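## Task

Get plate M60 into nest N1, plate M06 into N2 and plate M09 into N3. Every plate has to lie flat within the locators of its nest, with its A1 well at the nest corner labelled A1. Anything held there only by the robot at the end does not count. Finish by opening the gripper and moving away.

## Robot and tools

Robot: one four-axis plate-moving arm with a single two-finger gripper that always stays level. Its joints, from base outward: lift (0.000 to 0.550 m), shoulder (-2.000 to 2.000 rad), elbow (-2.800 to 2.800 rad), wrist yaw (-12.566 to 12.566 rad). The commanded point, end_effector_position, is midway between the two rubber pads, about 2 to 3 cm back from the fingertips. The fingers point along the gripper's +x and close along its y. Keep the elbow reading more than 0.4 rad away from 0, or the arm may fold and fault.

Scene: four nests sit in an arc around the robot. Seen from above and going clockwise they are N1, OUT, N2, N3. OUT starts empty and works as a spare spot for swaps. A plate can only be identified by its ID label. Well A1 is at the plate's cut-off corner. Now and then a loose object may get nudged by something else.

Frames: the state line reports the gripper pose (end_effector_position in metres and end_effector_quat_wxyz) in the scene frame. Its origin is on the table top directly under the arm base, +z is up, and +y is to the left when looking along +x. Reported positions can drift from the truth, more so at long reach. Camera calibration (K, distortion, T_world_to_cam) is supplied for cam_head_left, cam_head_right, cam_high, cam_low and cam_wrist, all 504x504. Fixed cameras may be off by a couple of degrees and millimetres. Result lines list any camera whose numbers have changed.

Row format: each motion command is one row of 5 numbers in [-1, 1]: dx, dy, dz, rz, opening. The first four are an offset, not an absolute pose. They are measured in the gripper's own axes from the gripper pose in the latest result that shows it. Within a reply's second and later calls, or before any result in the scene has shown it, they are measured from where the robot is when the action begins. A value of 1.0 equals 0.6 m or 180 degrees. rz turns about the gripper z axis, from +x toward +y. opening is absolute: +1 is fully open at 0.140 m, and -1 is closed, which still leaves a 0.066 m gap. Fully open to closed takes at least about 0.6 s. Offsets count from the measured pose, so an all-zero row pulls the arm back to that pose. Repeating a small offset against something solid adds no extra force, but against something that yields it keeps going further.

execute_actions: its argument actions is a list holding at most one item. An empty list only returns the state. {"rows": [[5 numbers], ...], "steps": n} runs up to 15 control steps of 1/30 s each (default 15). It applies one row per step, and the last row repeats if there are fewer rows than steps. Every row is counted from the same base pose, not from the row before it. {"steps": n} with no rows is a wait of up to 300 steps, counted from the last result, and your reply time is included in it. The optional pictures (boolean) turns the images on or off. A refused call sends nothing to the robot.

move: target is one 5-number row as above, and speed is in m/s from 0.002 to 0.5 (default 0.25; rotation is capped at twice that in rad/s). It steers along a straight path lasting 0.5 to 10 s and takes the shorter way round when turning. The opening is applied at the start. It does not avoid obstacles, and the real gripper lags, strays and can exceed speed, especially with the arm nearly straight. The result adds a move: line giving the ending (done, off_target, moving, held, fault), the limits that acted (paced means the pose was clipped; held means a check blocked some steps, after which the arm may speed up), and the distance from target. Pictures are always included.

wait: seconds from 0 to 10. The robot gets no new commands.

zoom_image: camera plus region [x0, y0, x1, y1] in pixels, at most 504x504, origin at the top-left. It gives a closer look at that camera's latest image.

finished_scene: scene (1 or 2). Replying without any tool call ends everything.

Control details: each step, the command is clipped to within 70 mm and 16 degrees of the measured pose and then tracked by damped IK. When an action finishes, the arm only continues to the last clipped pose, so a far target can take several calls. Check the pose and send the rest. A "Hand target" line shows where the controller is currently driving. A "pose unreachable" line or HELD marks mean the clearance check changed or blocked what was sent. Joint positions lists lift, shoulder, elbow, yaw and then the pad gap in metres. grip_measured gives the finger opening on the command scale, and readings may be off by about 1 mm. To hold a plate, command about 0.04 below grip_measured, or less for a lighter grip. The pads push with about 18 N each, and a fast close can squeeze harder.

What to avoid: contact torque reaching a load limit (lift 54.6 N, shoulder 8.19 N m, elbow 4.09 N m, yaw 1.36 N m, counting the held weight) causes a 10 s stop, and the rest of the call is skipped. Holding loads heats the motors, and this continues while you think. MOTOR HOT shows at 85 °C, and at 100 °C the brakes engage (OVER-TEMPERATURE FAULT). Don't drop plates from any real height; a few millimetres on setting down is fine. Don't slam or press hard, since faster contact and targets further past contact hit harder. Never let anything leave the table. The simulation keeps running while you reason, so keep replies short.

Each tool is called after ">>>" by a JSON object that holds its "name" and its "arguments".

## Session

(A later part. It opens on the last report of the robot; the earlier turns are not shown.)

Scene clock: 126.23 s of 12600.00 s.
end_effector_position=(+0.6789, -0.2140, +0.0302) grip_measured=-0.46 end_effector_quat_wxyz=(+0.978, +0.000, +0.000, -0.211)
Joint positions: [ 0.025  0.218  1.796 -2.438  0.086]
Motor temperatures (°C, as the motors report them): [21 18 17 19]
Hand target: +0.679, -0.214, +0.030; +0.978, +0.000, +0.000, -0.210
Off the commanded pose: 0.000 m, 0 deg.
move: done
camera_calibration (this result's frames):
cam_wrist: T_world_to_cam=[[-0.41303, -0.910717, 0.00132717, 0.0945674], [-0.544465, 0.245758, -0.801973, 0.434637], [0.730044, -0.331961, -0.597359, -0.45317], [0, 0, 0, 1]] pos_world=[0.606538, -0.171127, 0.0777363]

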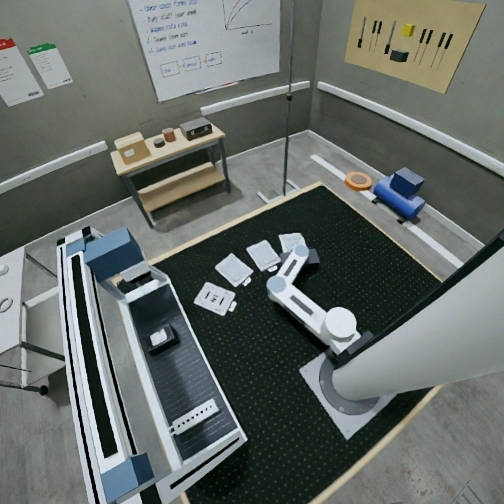

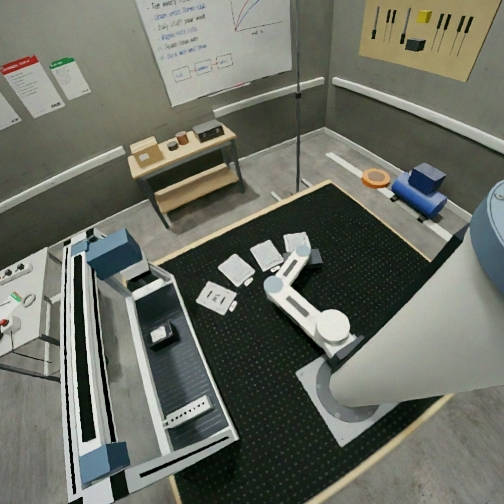

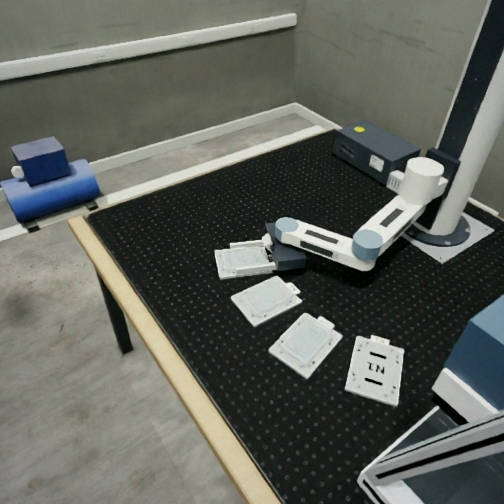

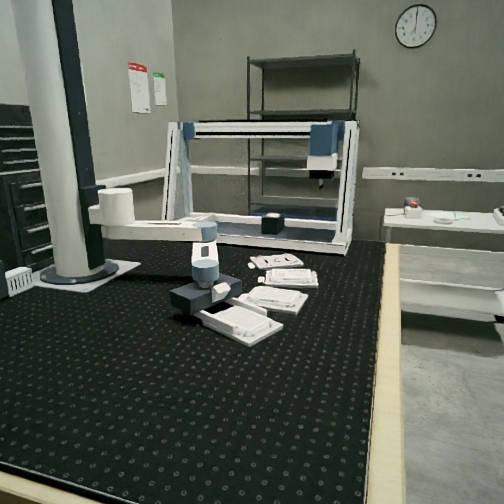

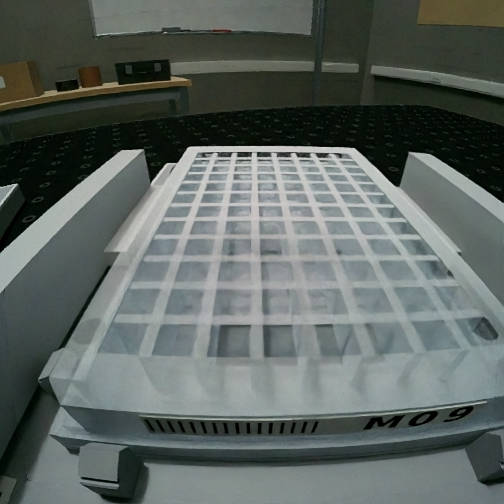

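>>> {"name": "move", "arguments": {"target": [0,0,0,0,0]}}

>>> {"name": "move", "arguments": {"target": [0,0,0.07,0,0]}}

>>> {"name": "move", "arguments": {"target": [-0.178,0.5657,0,0.215,0], "speed": 0.4}}

>>> {"name": "move", "arguments": {"target": [0,0,-0.0705,0,-0.3], "speed": 0.12}}

>>> {"name": "execute_actions", "arguments": {"actions": [{"rows":[[0,0,0,0,-0.38],[0,0,0,0,-0.38],[0,0,0,0,-0.38],[0,0,0,0,-0.44],[0,0,0,0,-0.44],[0,0,0,0,-0.44],[0,0,0,0,-0.51]],"steps":15}]}}

Scene clock: 136.47 s of 12600.00 s.
end_effector_position=(+0.6789, -0.2140, +0.0302) grip_measured=+0.00 end_effector_quat_wxyz=(+0.978, +0.000, +0.000, -0.211)
Joint positions: [ 0.025  0.218  1.796 -2.439  0.103]
Motor temperatures (°C, as the motors report them): [21 18 17 19]
Hand target: +0.679, -0.214, +0.030; +0.978, +0.000, +0.000, -0.211
Off the commanded pose: 0.000 m, 0 deg.
After step 90, 6.53 s passed at rest.
move: done
camera_calibration (this result's frames):
cam_wrist: T_world_to_cam=[[-0.413176, -0.91065, 0.00132717, 0.0946332], [-0.544426, 0.245846, -0.801973, 0.43462], [0.72999, -0.332079, -0.597359, -0.453146], [0, 0, 0, 1]] pos_world=[0.606511, -0.171152, 0.0777367]

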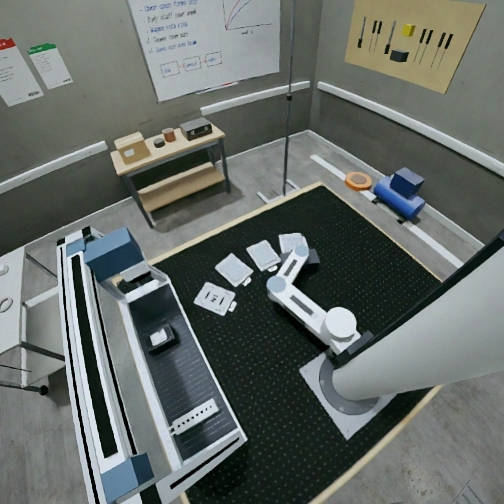

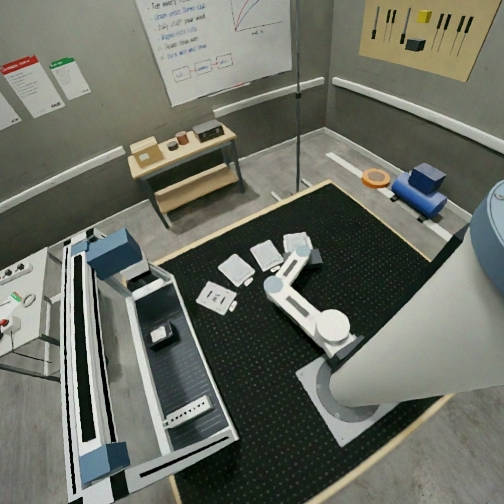

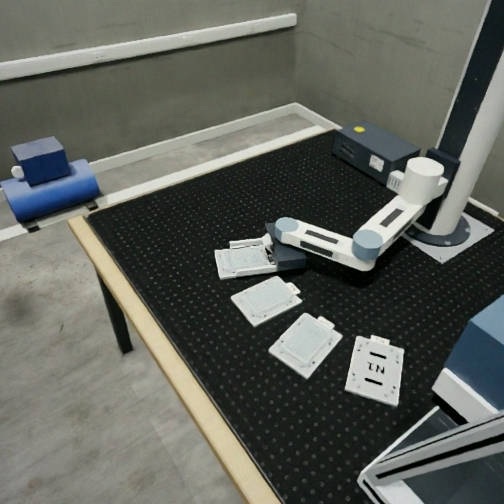

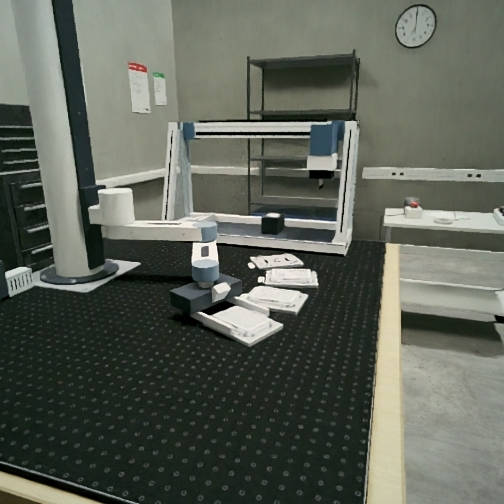

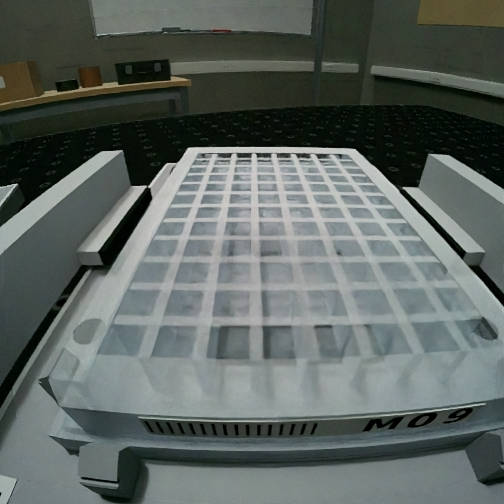

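Scene clock: 137.17 s of 12600.00 s.
end_effector_position=(+0.6789, -0.2140, +0.0723) grip_measured=+0.00 end_effector_quat_wxyz=(+0.978, +0.000, +0.000, -0.211)
Joint positions: [ 0.067  0.218  1.796 -2.439  0.103]
Motor temperatures (°C, as the motors report them): [21 18 17 19]
Hand target: +0.679, -0.214, +0.072; +0.978, +0.000, +0.000, -0.211
Off the commanded pose: 0.000 m, 0 deg.
move: done
camera_calibration (this result's frames):
cam_wrist: T_world_to_cam=[[-0.413141, -0.910666, 0.00132717, 0.0945623], [-0.544436, 0.245824, -0.801973, 0.468342], [0.730003, -0.33205, -0.597359, -0.42804], [0, 0, 0, 1]] pos_world=[0.60652, -0.171146, 0.119779]

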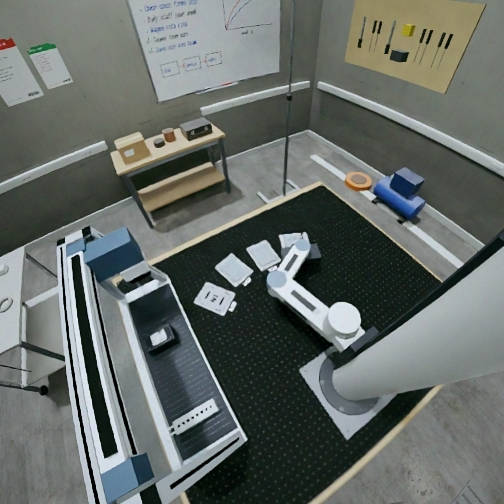

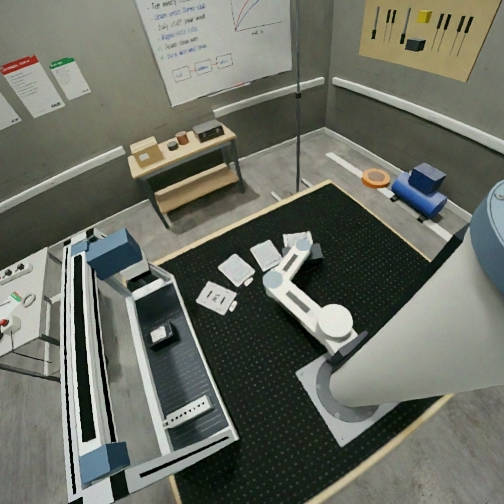

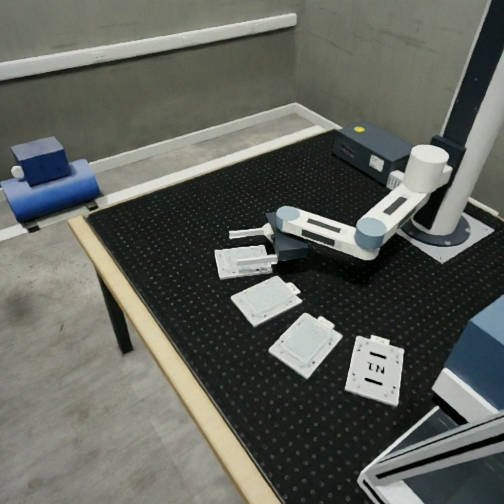

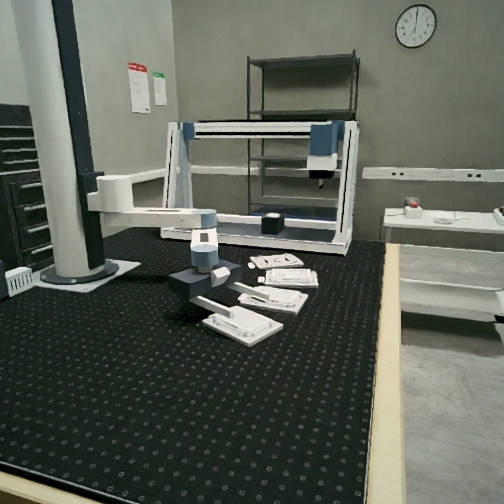

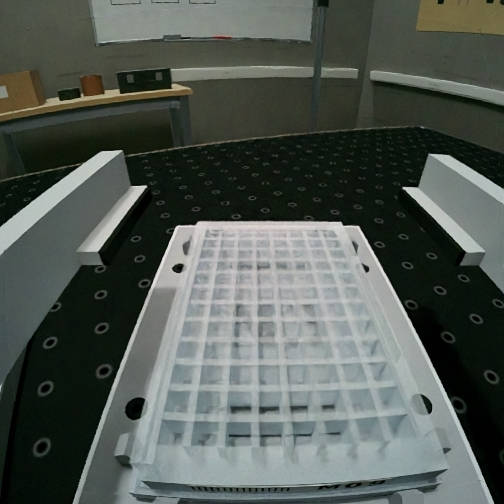

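Scene clock: 138.47 s of 12600.00 s.
end_effector_position=(+0.7215, +0.1395, +0.0723) grip_measured=+0.00 end_effector_quat_wxyz=(+0.992, +0.000, +0.000, +0.125)
Joint positions: [ 0.067  0.814  1.902 -2.465  0.103]
Motor temperatures (°C, as the motors report them): [21 18 17 19]
Hand target: +0.722, +0.139, +0.072; +0.992, +0.000, +0.000, +0.125
Off the commanded pose: 0.000 m, 0 deg.
move: done
camera_calibration (this result's frames):
cam_wrist: T_world_to_cam=[[0.247602, -0.968861, 0.00132717, -0.0345587], [-0.578495, -0.148939, -0.801973, 0.484264], [0.777198, 0.197802, -0.597359, -0.449698], [0, 0, 0, 1]] pos_world=[0.638205, 0.127594, 0.119782]

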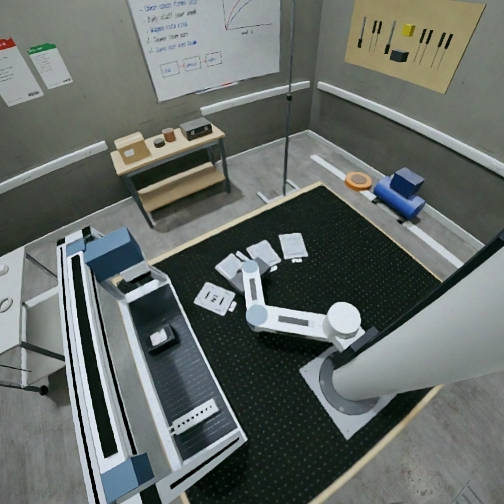

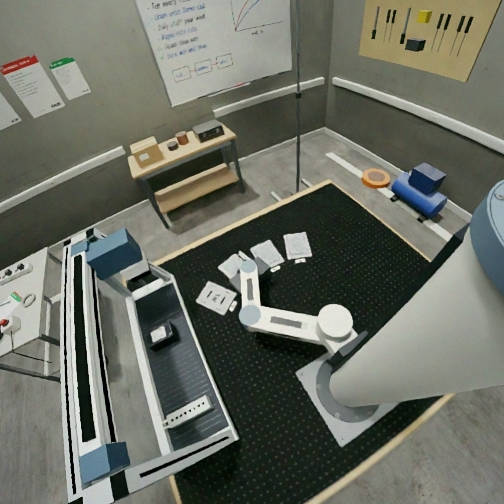

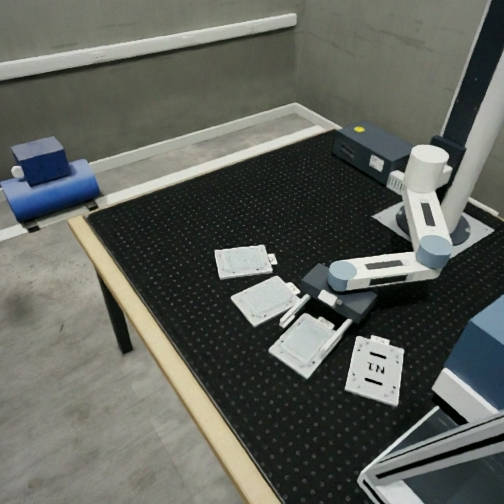

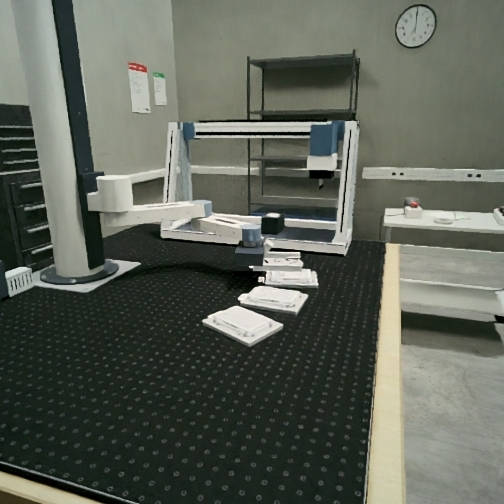

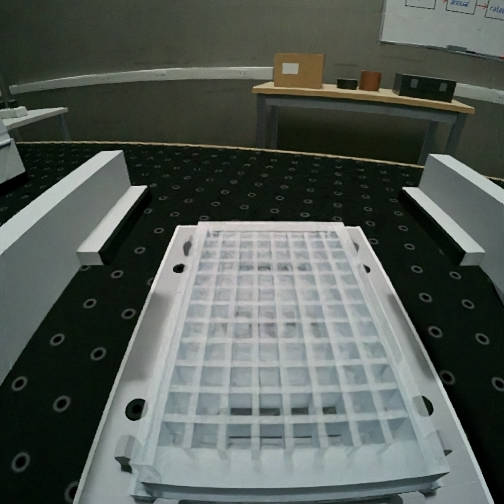

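Scene clock: 139.20 s of 12600.00 s.
end_effector_position=(+0.7215, +0.1394, +0.0300) grip_measured=-0.30 end_effector_quat_wxyz=(+0.992, +0.000, +0.000, +0.125)
Joint positions: [ 0.025  0.814  1.902 -2.465  0.092]
Motor temperatures (°C, as the motors report them): [21 18 17 19]
Hand target: +0.721, +0.139, +0.030; +0.992, +0.000, +0.000, +0.125
Off the commanded pose: 0.000 m, 0 deg.
move: done
camera_calibration (this result's frames):
cam_wrist: T_world_to_cam=[[0.247566, -0.96887, 0.00132717, -0.0344847], [-0.578501, -0.148917, -0.801973, 0.450305], [0.777205, 0.197773, -0.597359, -0.474987], [0, 0, 0, 1]] pos_world=[0.638202, 0.127587, 0.0774401]

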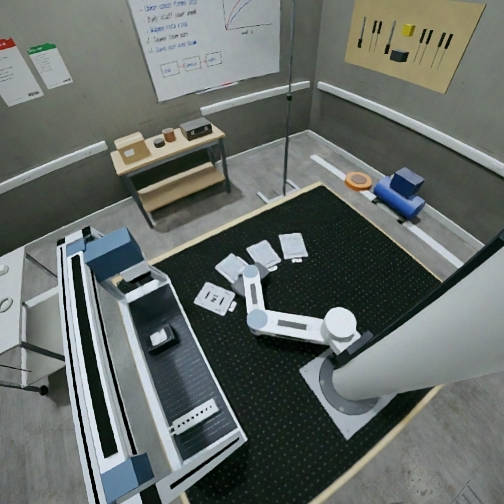

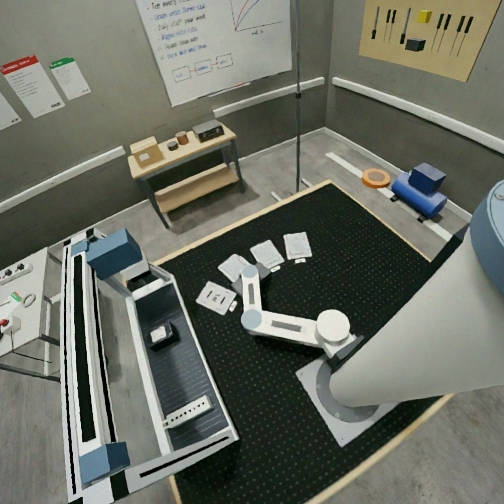

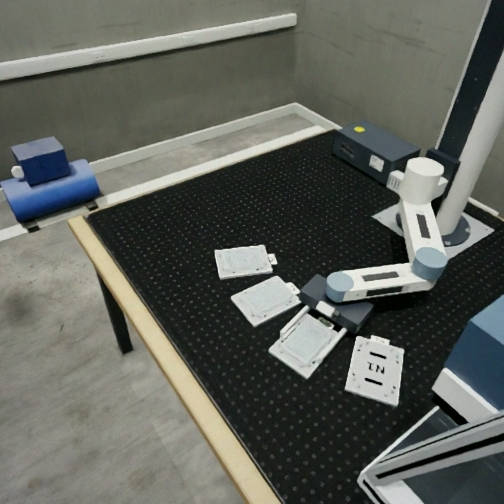

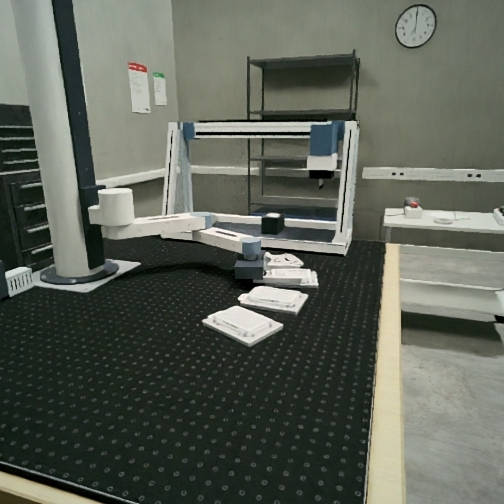

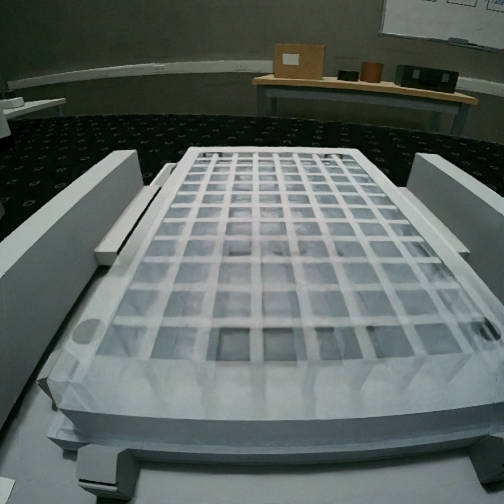

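Scene clock: 139.70 s of 12600.00 s.
end_effector_position=(+0.7215, +0.1394, +0.0300) grip_measured=-0.46 end_effector_quat_wxyz=(+0.992, +0.000, +0.000, +0.125)
Joint positions: [ 0.025  0.814  1.902 -2.465  0.086]
Motor temperatures (°C, as the motors report them): [21 18 17 19]
Hand target: +0.721, +0.139, +0.030; +0.992, +0.000, +0.000, +0.125
Off the commanded pose: 0.000 m, 0 deg.
Steps of this call (steps 1 to 15: all 15 steps of this action). Readings (end_effector_position):
1: (+0.7215, +0.1394, +0.0300)
2: (+0.7215, +0.1394, +0.0300)
4: (+0.7215, +0.1394, +0.0300)
8: (+0.7215, +0.1394, +0.0300)
15: the state above
camera_calibration (this result's frames):
cam_wrist: T_world_to_cam=[[0.247365, -0.968922, 0.00132717, -0.0343719], [-0.578532, -0.148797, -0.801973, 0.450308], [0.777246, 0.197612, -0.597359, -0.474991], [0, 0, 0, 1]] pos_world=[0.638204, 0.127565, 0.0774402]

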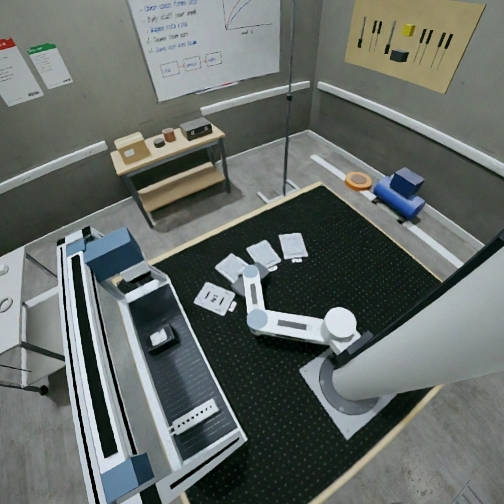

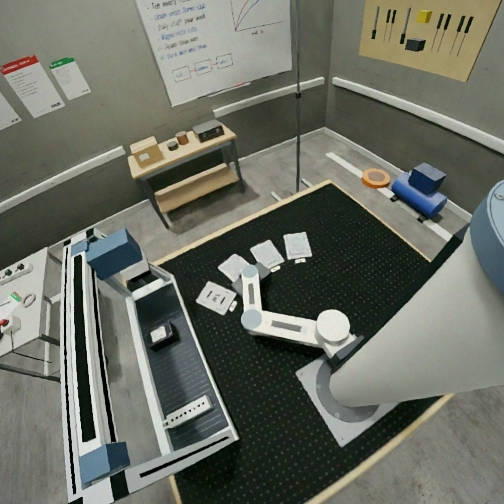

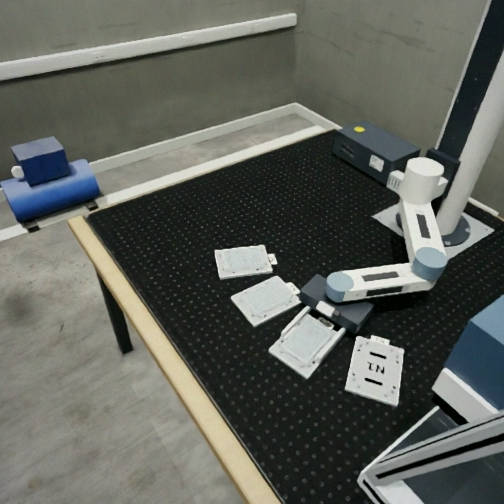

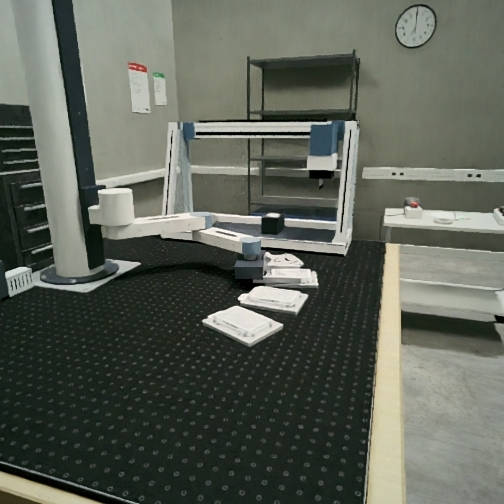

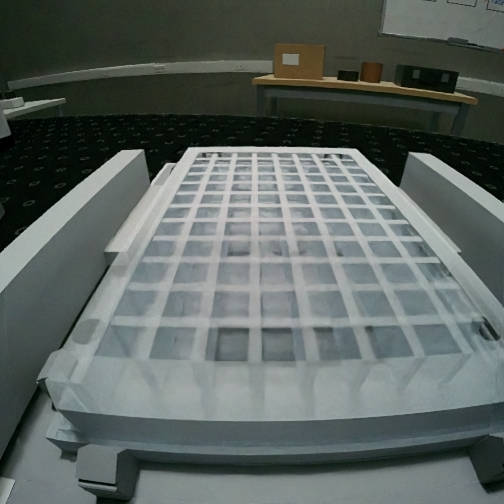

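>>> {"name": "move", "arguments": {"target": [0,0,0.07,0,-0.51], "speed": 0.15}}

>>> {"name": "move", "arguments": {"target": [-0.0852,0.2942,0,0.1092,-0.51], "speed": 0.3}}

>>> {"name": "move", "arguments": {"target": [0,0,-0.05,0,-0.51], "speed": 0.1}}

>>> {"name": "move", "arguments": {"target": [0,0,-0.0195,0,-0.51], "speed": 0.02}}

Scene clock: 149.97 s of 12600.00 s.
end_effector_position=(+0.7215, +0.1394, +0.0720) grip_measured=-0.46 end_effector_quat_wxyz=(+0.992, +0.000, +0.000, +0.125)
Joint positions: [ 0.067  0.814  1.902 -2.465  0.086]
Motor temperatures (°C, as the motors report them): [21 18 17 19]
Hand target: +0.721, +0.139, +0.072; +0.992, +0.000, +0.000, +0.125
Off the commanded pose: 0.000 m, 0 deg.
After step 90, 6.53 s passed at rest.
move: done
camera_calibration (this result's frames):
cam_wrist: T_world_to_cam=[[0.247402, -0.968912, 0.00132717, -0.0344431], [-0.578526, -0.148819, -0.801973, 0.484016], [0.777239, 0.197642, -0.597359, -0.449887], [0, 0, 0, 1]] pos_world=[0.638207, 0.127575, 0.119469]

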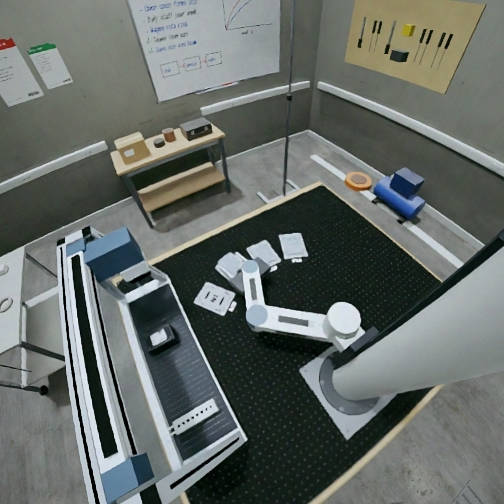

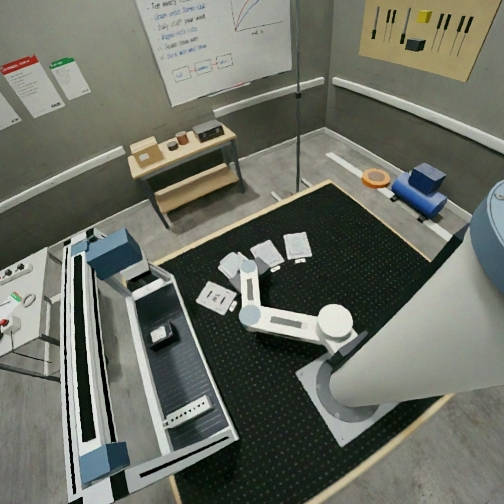

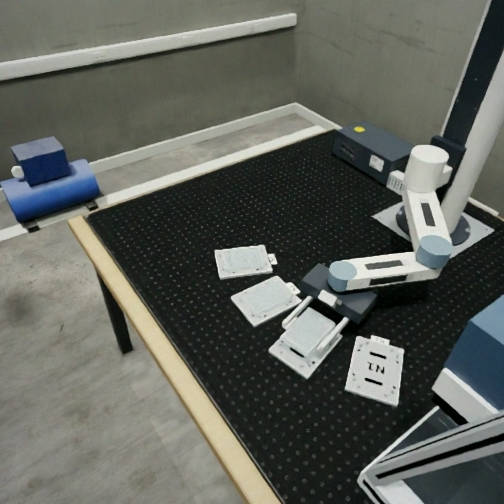

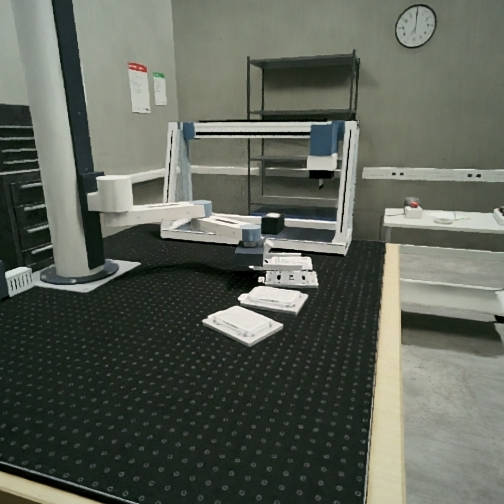

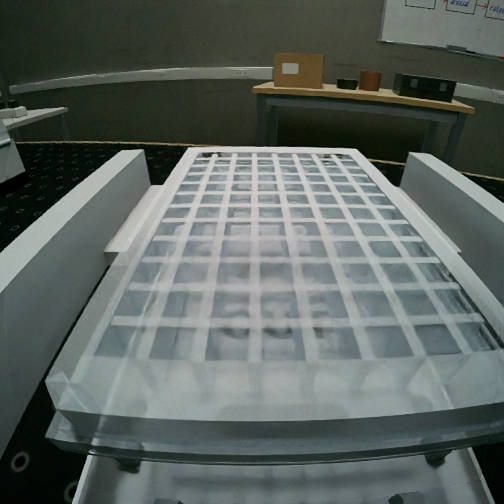

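Scene clock: 150.97 s of 12600.00 s.
end_effector_position=(+0.6280, +0.2979, +0.0720) grip_measured=-0.46 end_effector_quat_wxyz=(+0.956, +0.000, +0.000, +0.293)
Joint positions: [ 0.067  1.203  1.764 -2.371  0.086]
Motor temperatures (°C, as the motors report them): [21 18 17 19]
Hand target: +0.628, +0.298, +0.072; +0.956, +0.000, +0.000, +0.293
Off the commanded pose: 0.000 m, 0 deg.
move: done
camera_calibration (this result's frames):
cam_wrist: T_world_to_cam=[[0.559449, -0.828864, 0.00132717, -0.0954662], [-0.494535, -0.335075, -0.801973, 0.456265], [0.665171, 0.448006, -0.597359, -0.412768], [0, 0, 0, 1]] pos_world=[0.553609, 0.258677, 0.119468]

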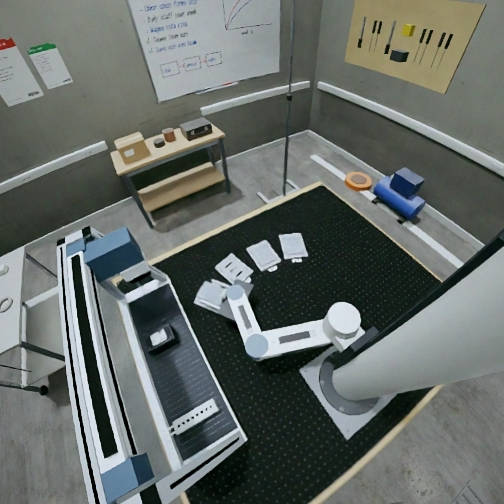

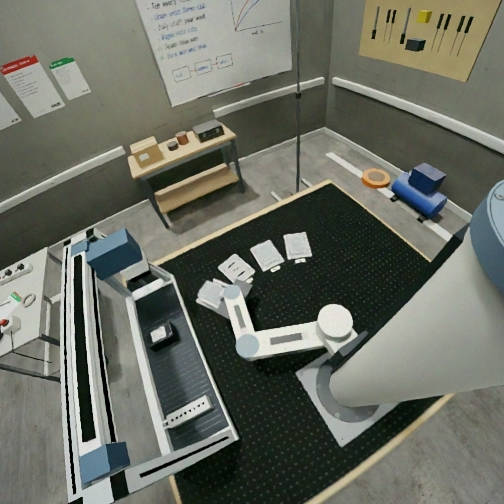

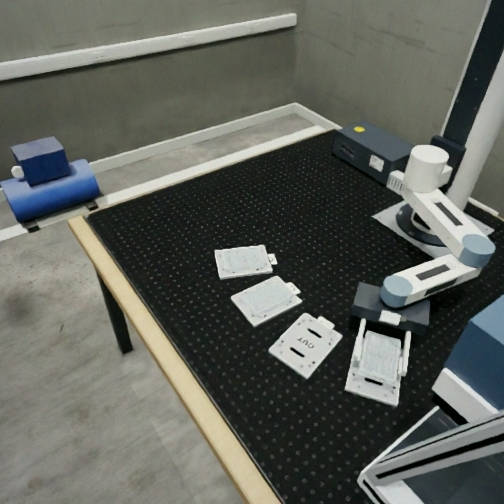

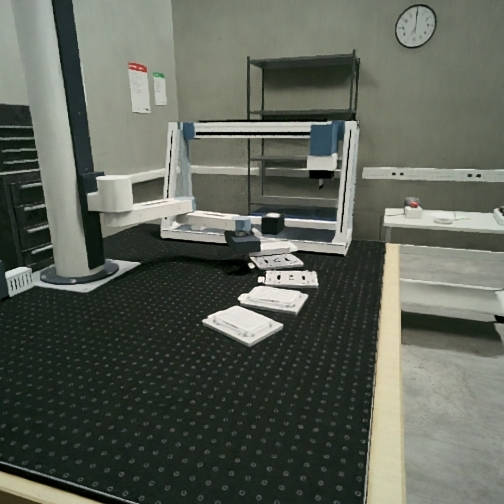

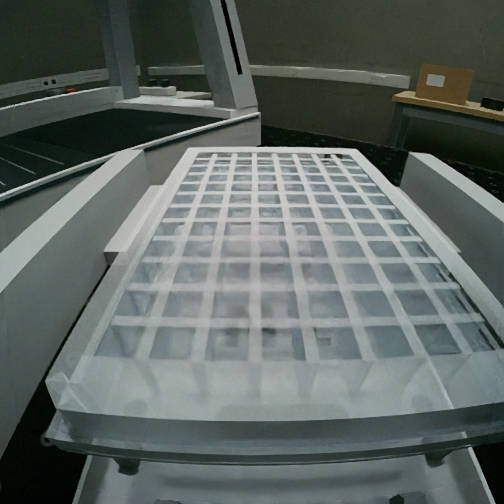

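Scene clock: 151.67 s of 12600.00 s.
end_effector_position=(+0.6280, +0.2979, +0.0419) grip_measured=-0.46 end_effector_quat_wxyz=(+0.956, +0.000, +0.000, +0.293)
Joint positions: [ 0.037  1.203  1.764 -2.371  0.086]
Motor temperatures (°C, as the motors report them): [21 18 17 19]
Hand target: +0.628, +0.298, +0.042; +0.956, +0.000, +0.000, +0.293
Off the commanded pose: 0.000 m, 0 deg.
move: done
camera_calibration (this result's frames):
cam_wrist: T_world_to_cam=[[0.559441, -0.828869, 0.00132717, -0.0954192], [-0.494538, -0.33507, -0.801973, 0.43216], [0.665175, 0.448, -0.597359, -0.430719], [0, 0, 0, 1]] pos_world=[0.553605, 0.258676, 0.0894131]

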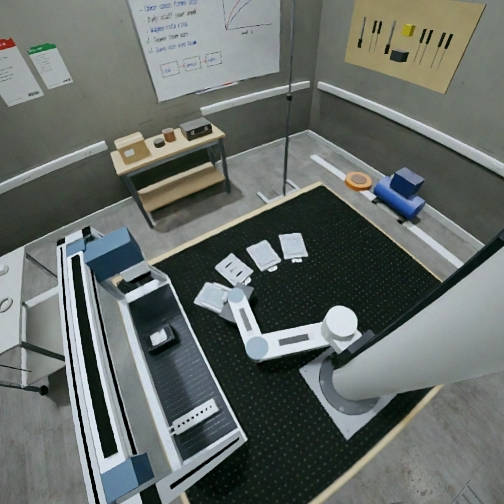

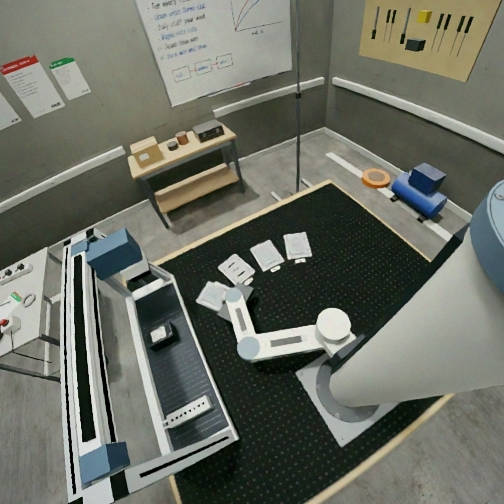

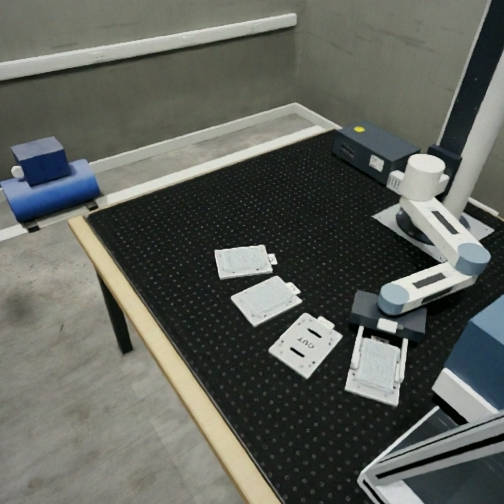

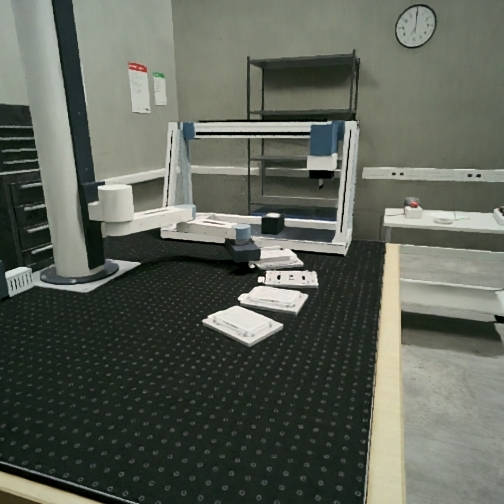

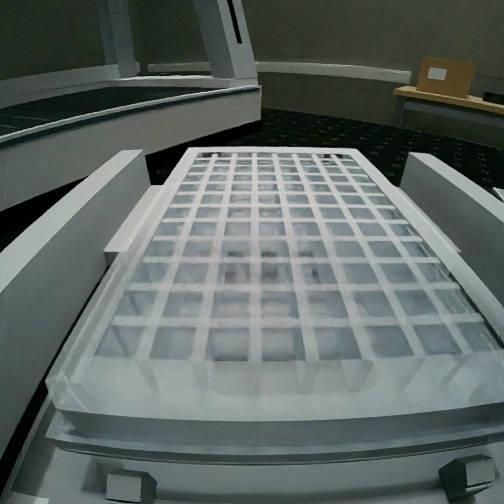

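Scene clock: 152.47 s of 12600.00 s.
end_effector_position=(+0.6280, +0.2979, +0.0302) grip_measured=-0.46 end_effector_quat_wxyz=(+0.956, +0.000, +0.000, +0.293)
Joint positions: [ 0.025  1.203  1.764 -2.371  0.086]
Motor temperatures (°C, as the motors report them): [21 18 17 19]
Hand target: +0.628, +0.298, +0.030; +0.956, +0.000, +0.000, +0.293
Off the commanded pose: 0.000 m, 0 deg.
move: done
camera_calibration (this result's frames):
cam_wrist: T_world_to_cam=[[0.559444, -0.828867, 0.00132717, -0.0954047], [-0.494537, -0.335072, -0.801973, 0.422734], [0.665174, 0.448002, -0.597359, -0.437741], [0, 0, 0, 1]] pos_world=[0.553605, 0.258677, 0.0776588]

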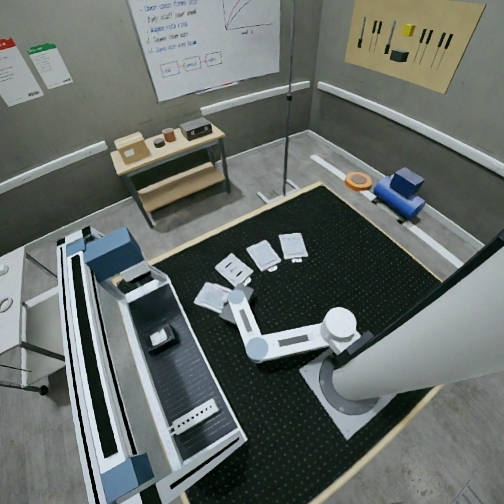

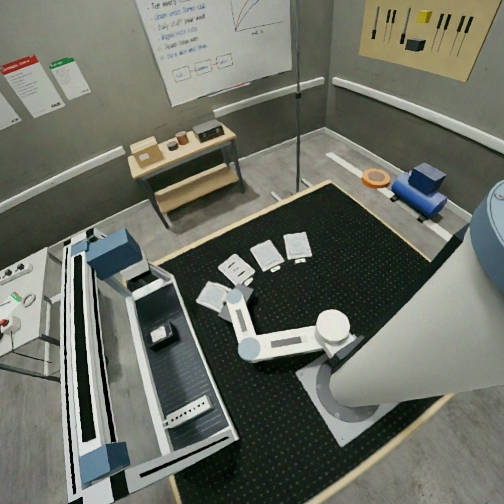

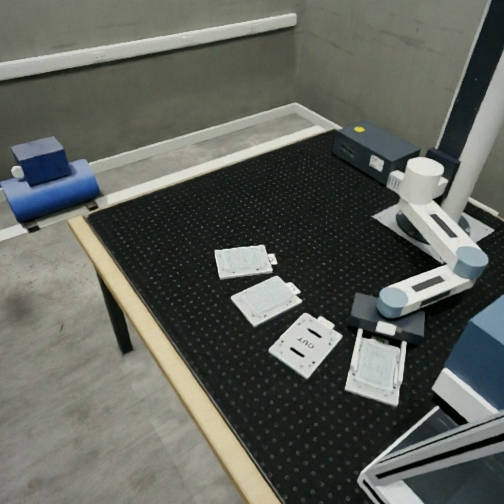

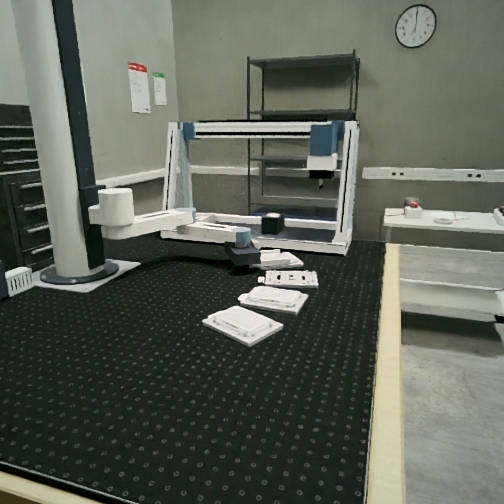

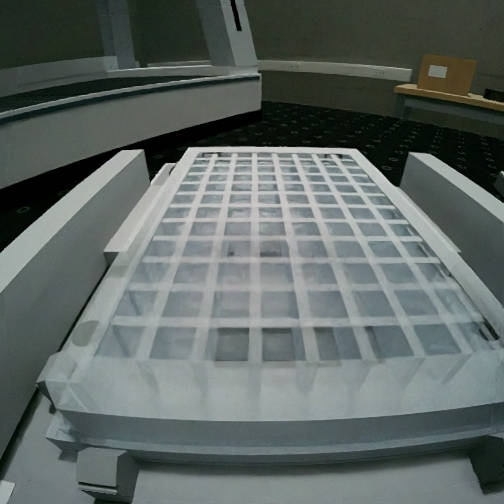

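>>> {"name": "execute_actions", "arguments": {"actions": []}}

Scene clock: 162.40 s of 12600.00 s.
end_effector_position=(+0.6280, +0.2979, +0.0302) grip_measured=-0.46 end_effector_quat_wxyz=(+0.956, +0.000, +0.000, +0.293)
Joint positions: [ 0.025  1.203  1.764 -2.371  0.086]
Motor temperatures (°C, as the motors report them): [21 18 17 19]
Hand target: +0.628, +0.298, +0.030; +0.956, +0.000, +0.000, +0.293
Off the commanded pose: 0.000 m, 0 deg.
Steps of this call (steps 1 to 90: nothing new was sent; then 6.93 s passed at rest). Readings (end_effector_position):
1: (+0.6280, +0.2979, +0.0302)
2: (+0.6280, +0.2979, +0.0302)
4: (+0.6280, +0.2979, +0.0302)
8: (+0.6280, +0.2979, +0.0302)
90: the state above
camera_calibration (this result's frames):
cam_wrist: T_world_to_cam=[[0.559444, -0.828867, 0.00132717, -0.0954047], [-0.494537, -0.335072, -0.801973, 0.422734], [0.665174, 0.448002, -0.597359, -0.437741], [0, 0, 0, 1]] pos_world=[0.553605, 0.258677, 0.0776591]

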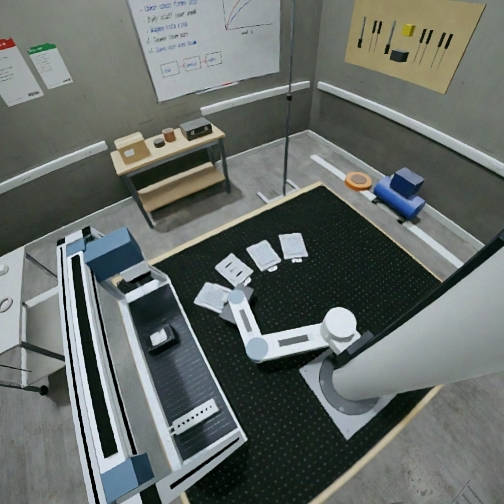

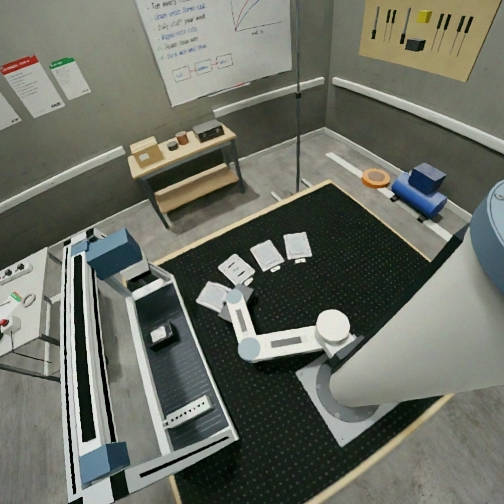

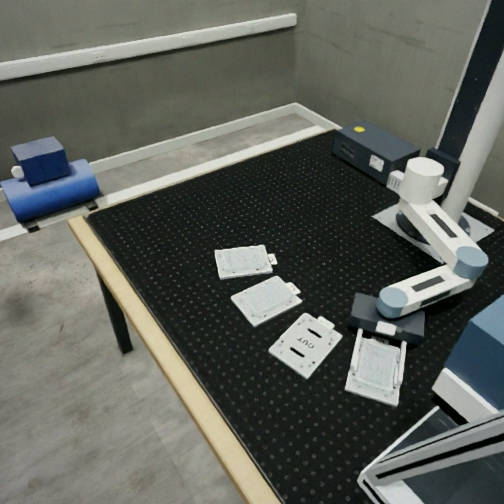

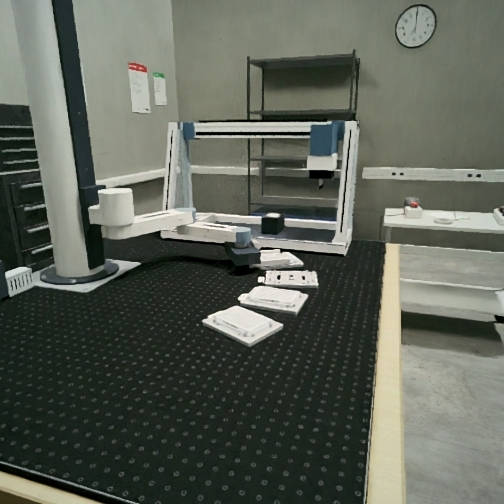

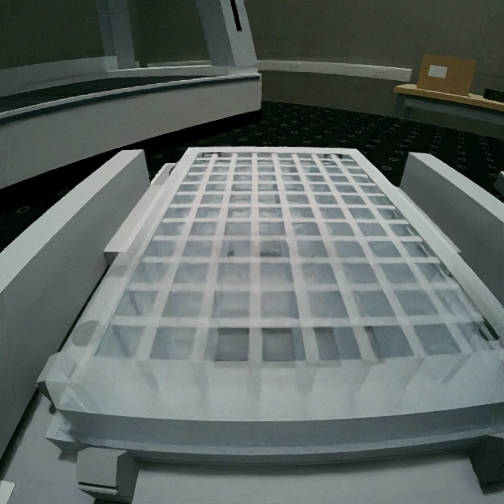

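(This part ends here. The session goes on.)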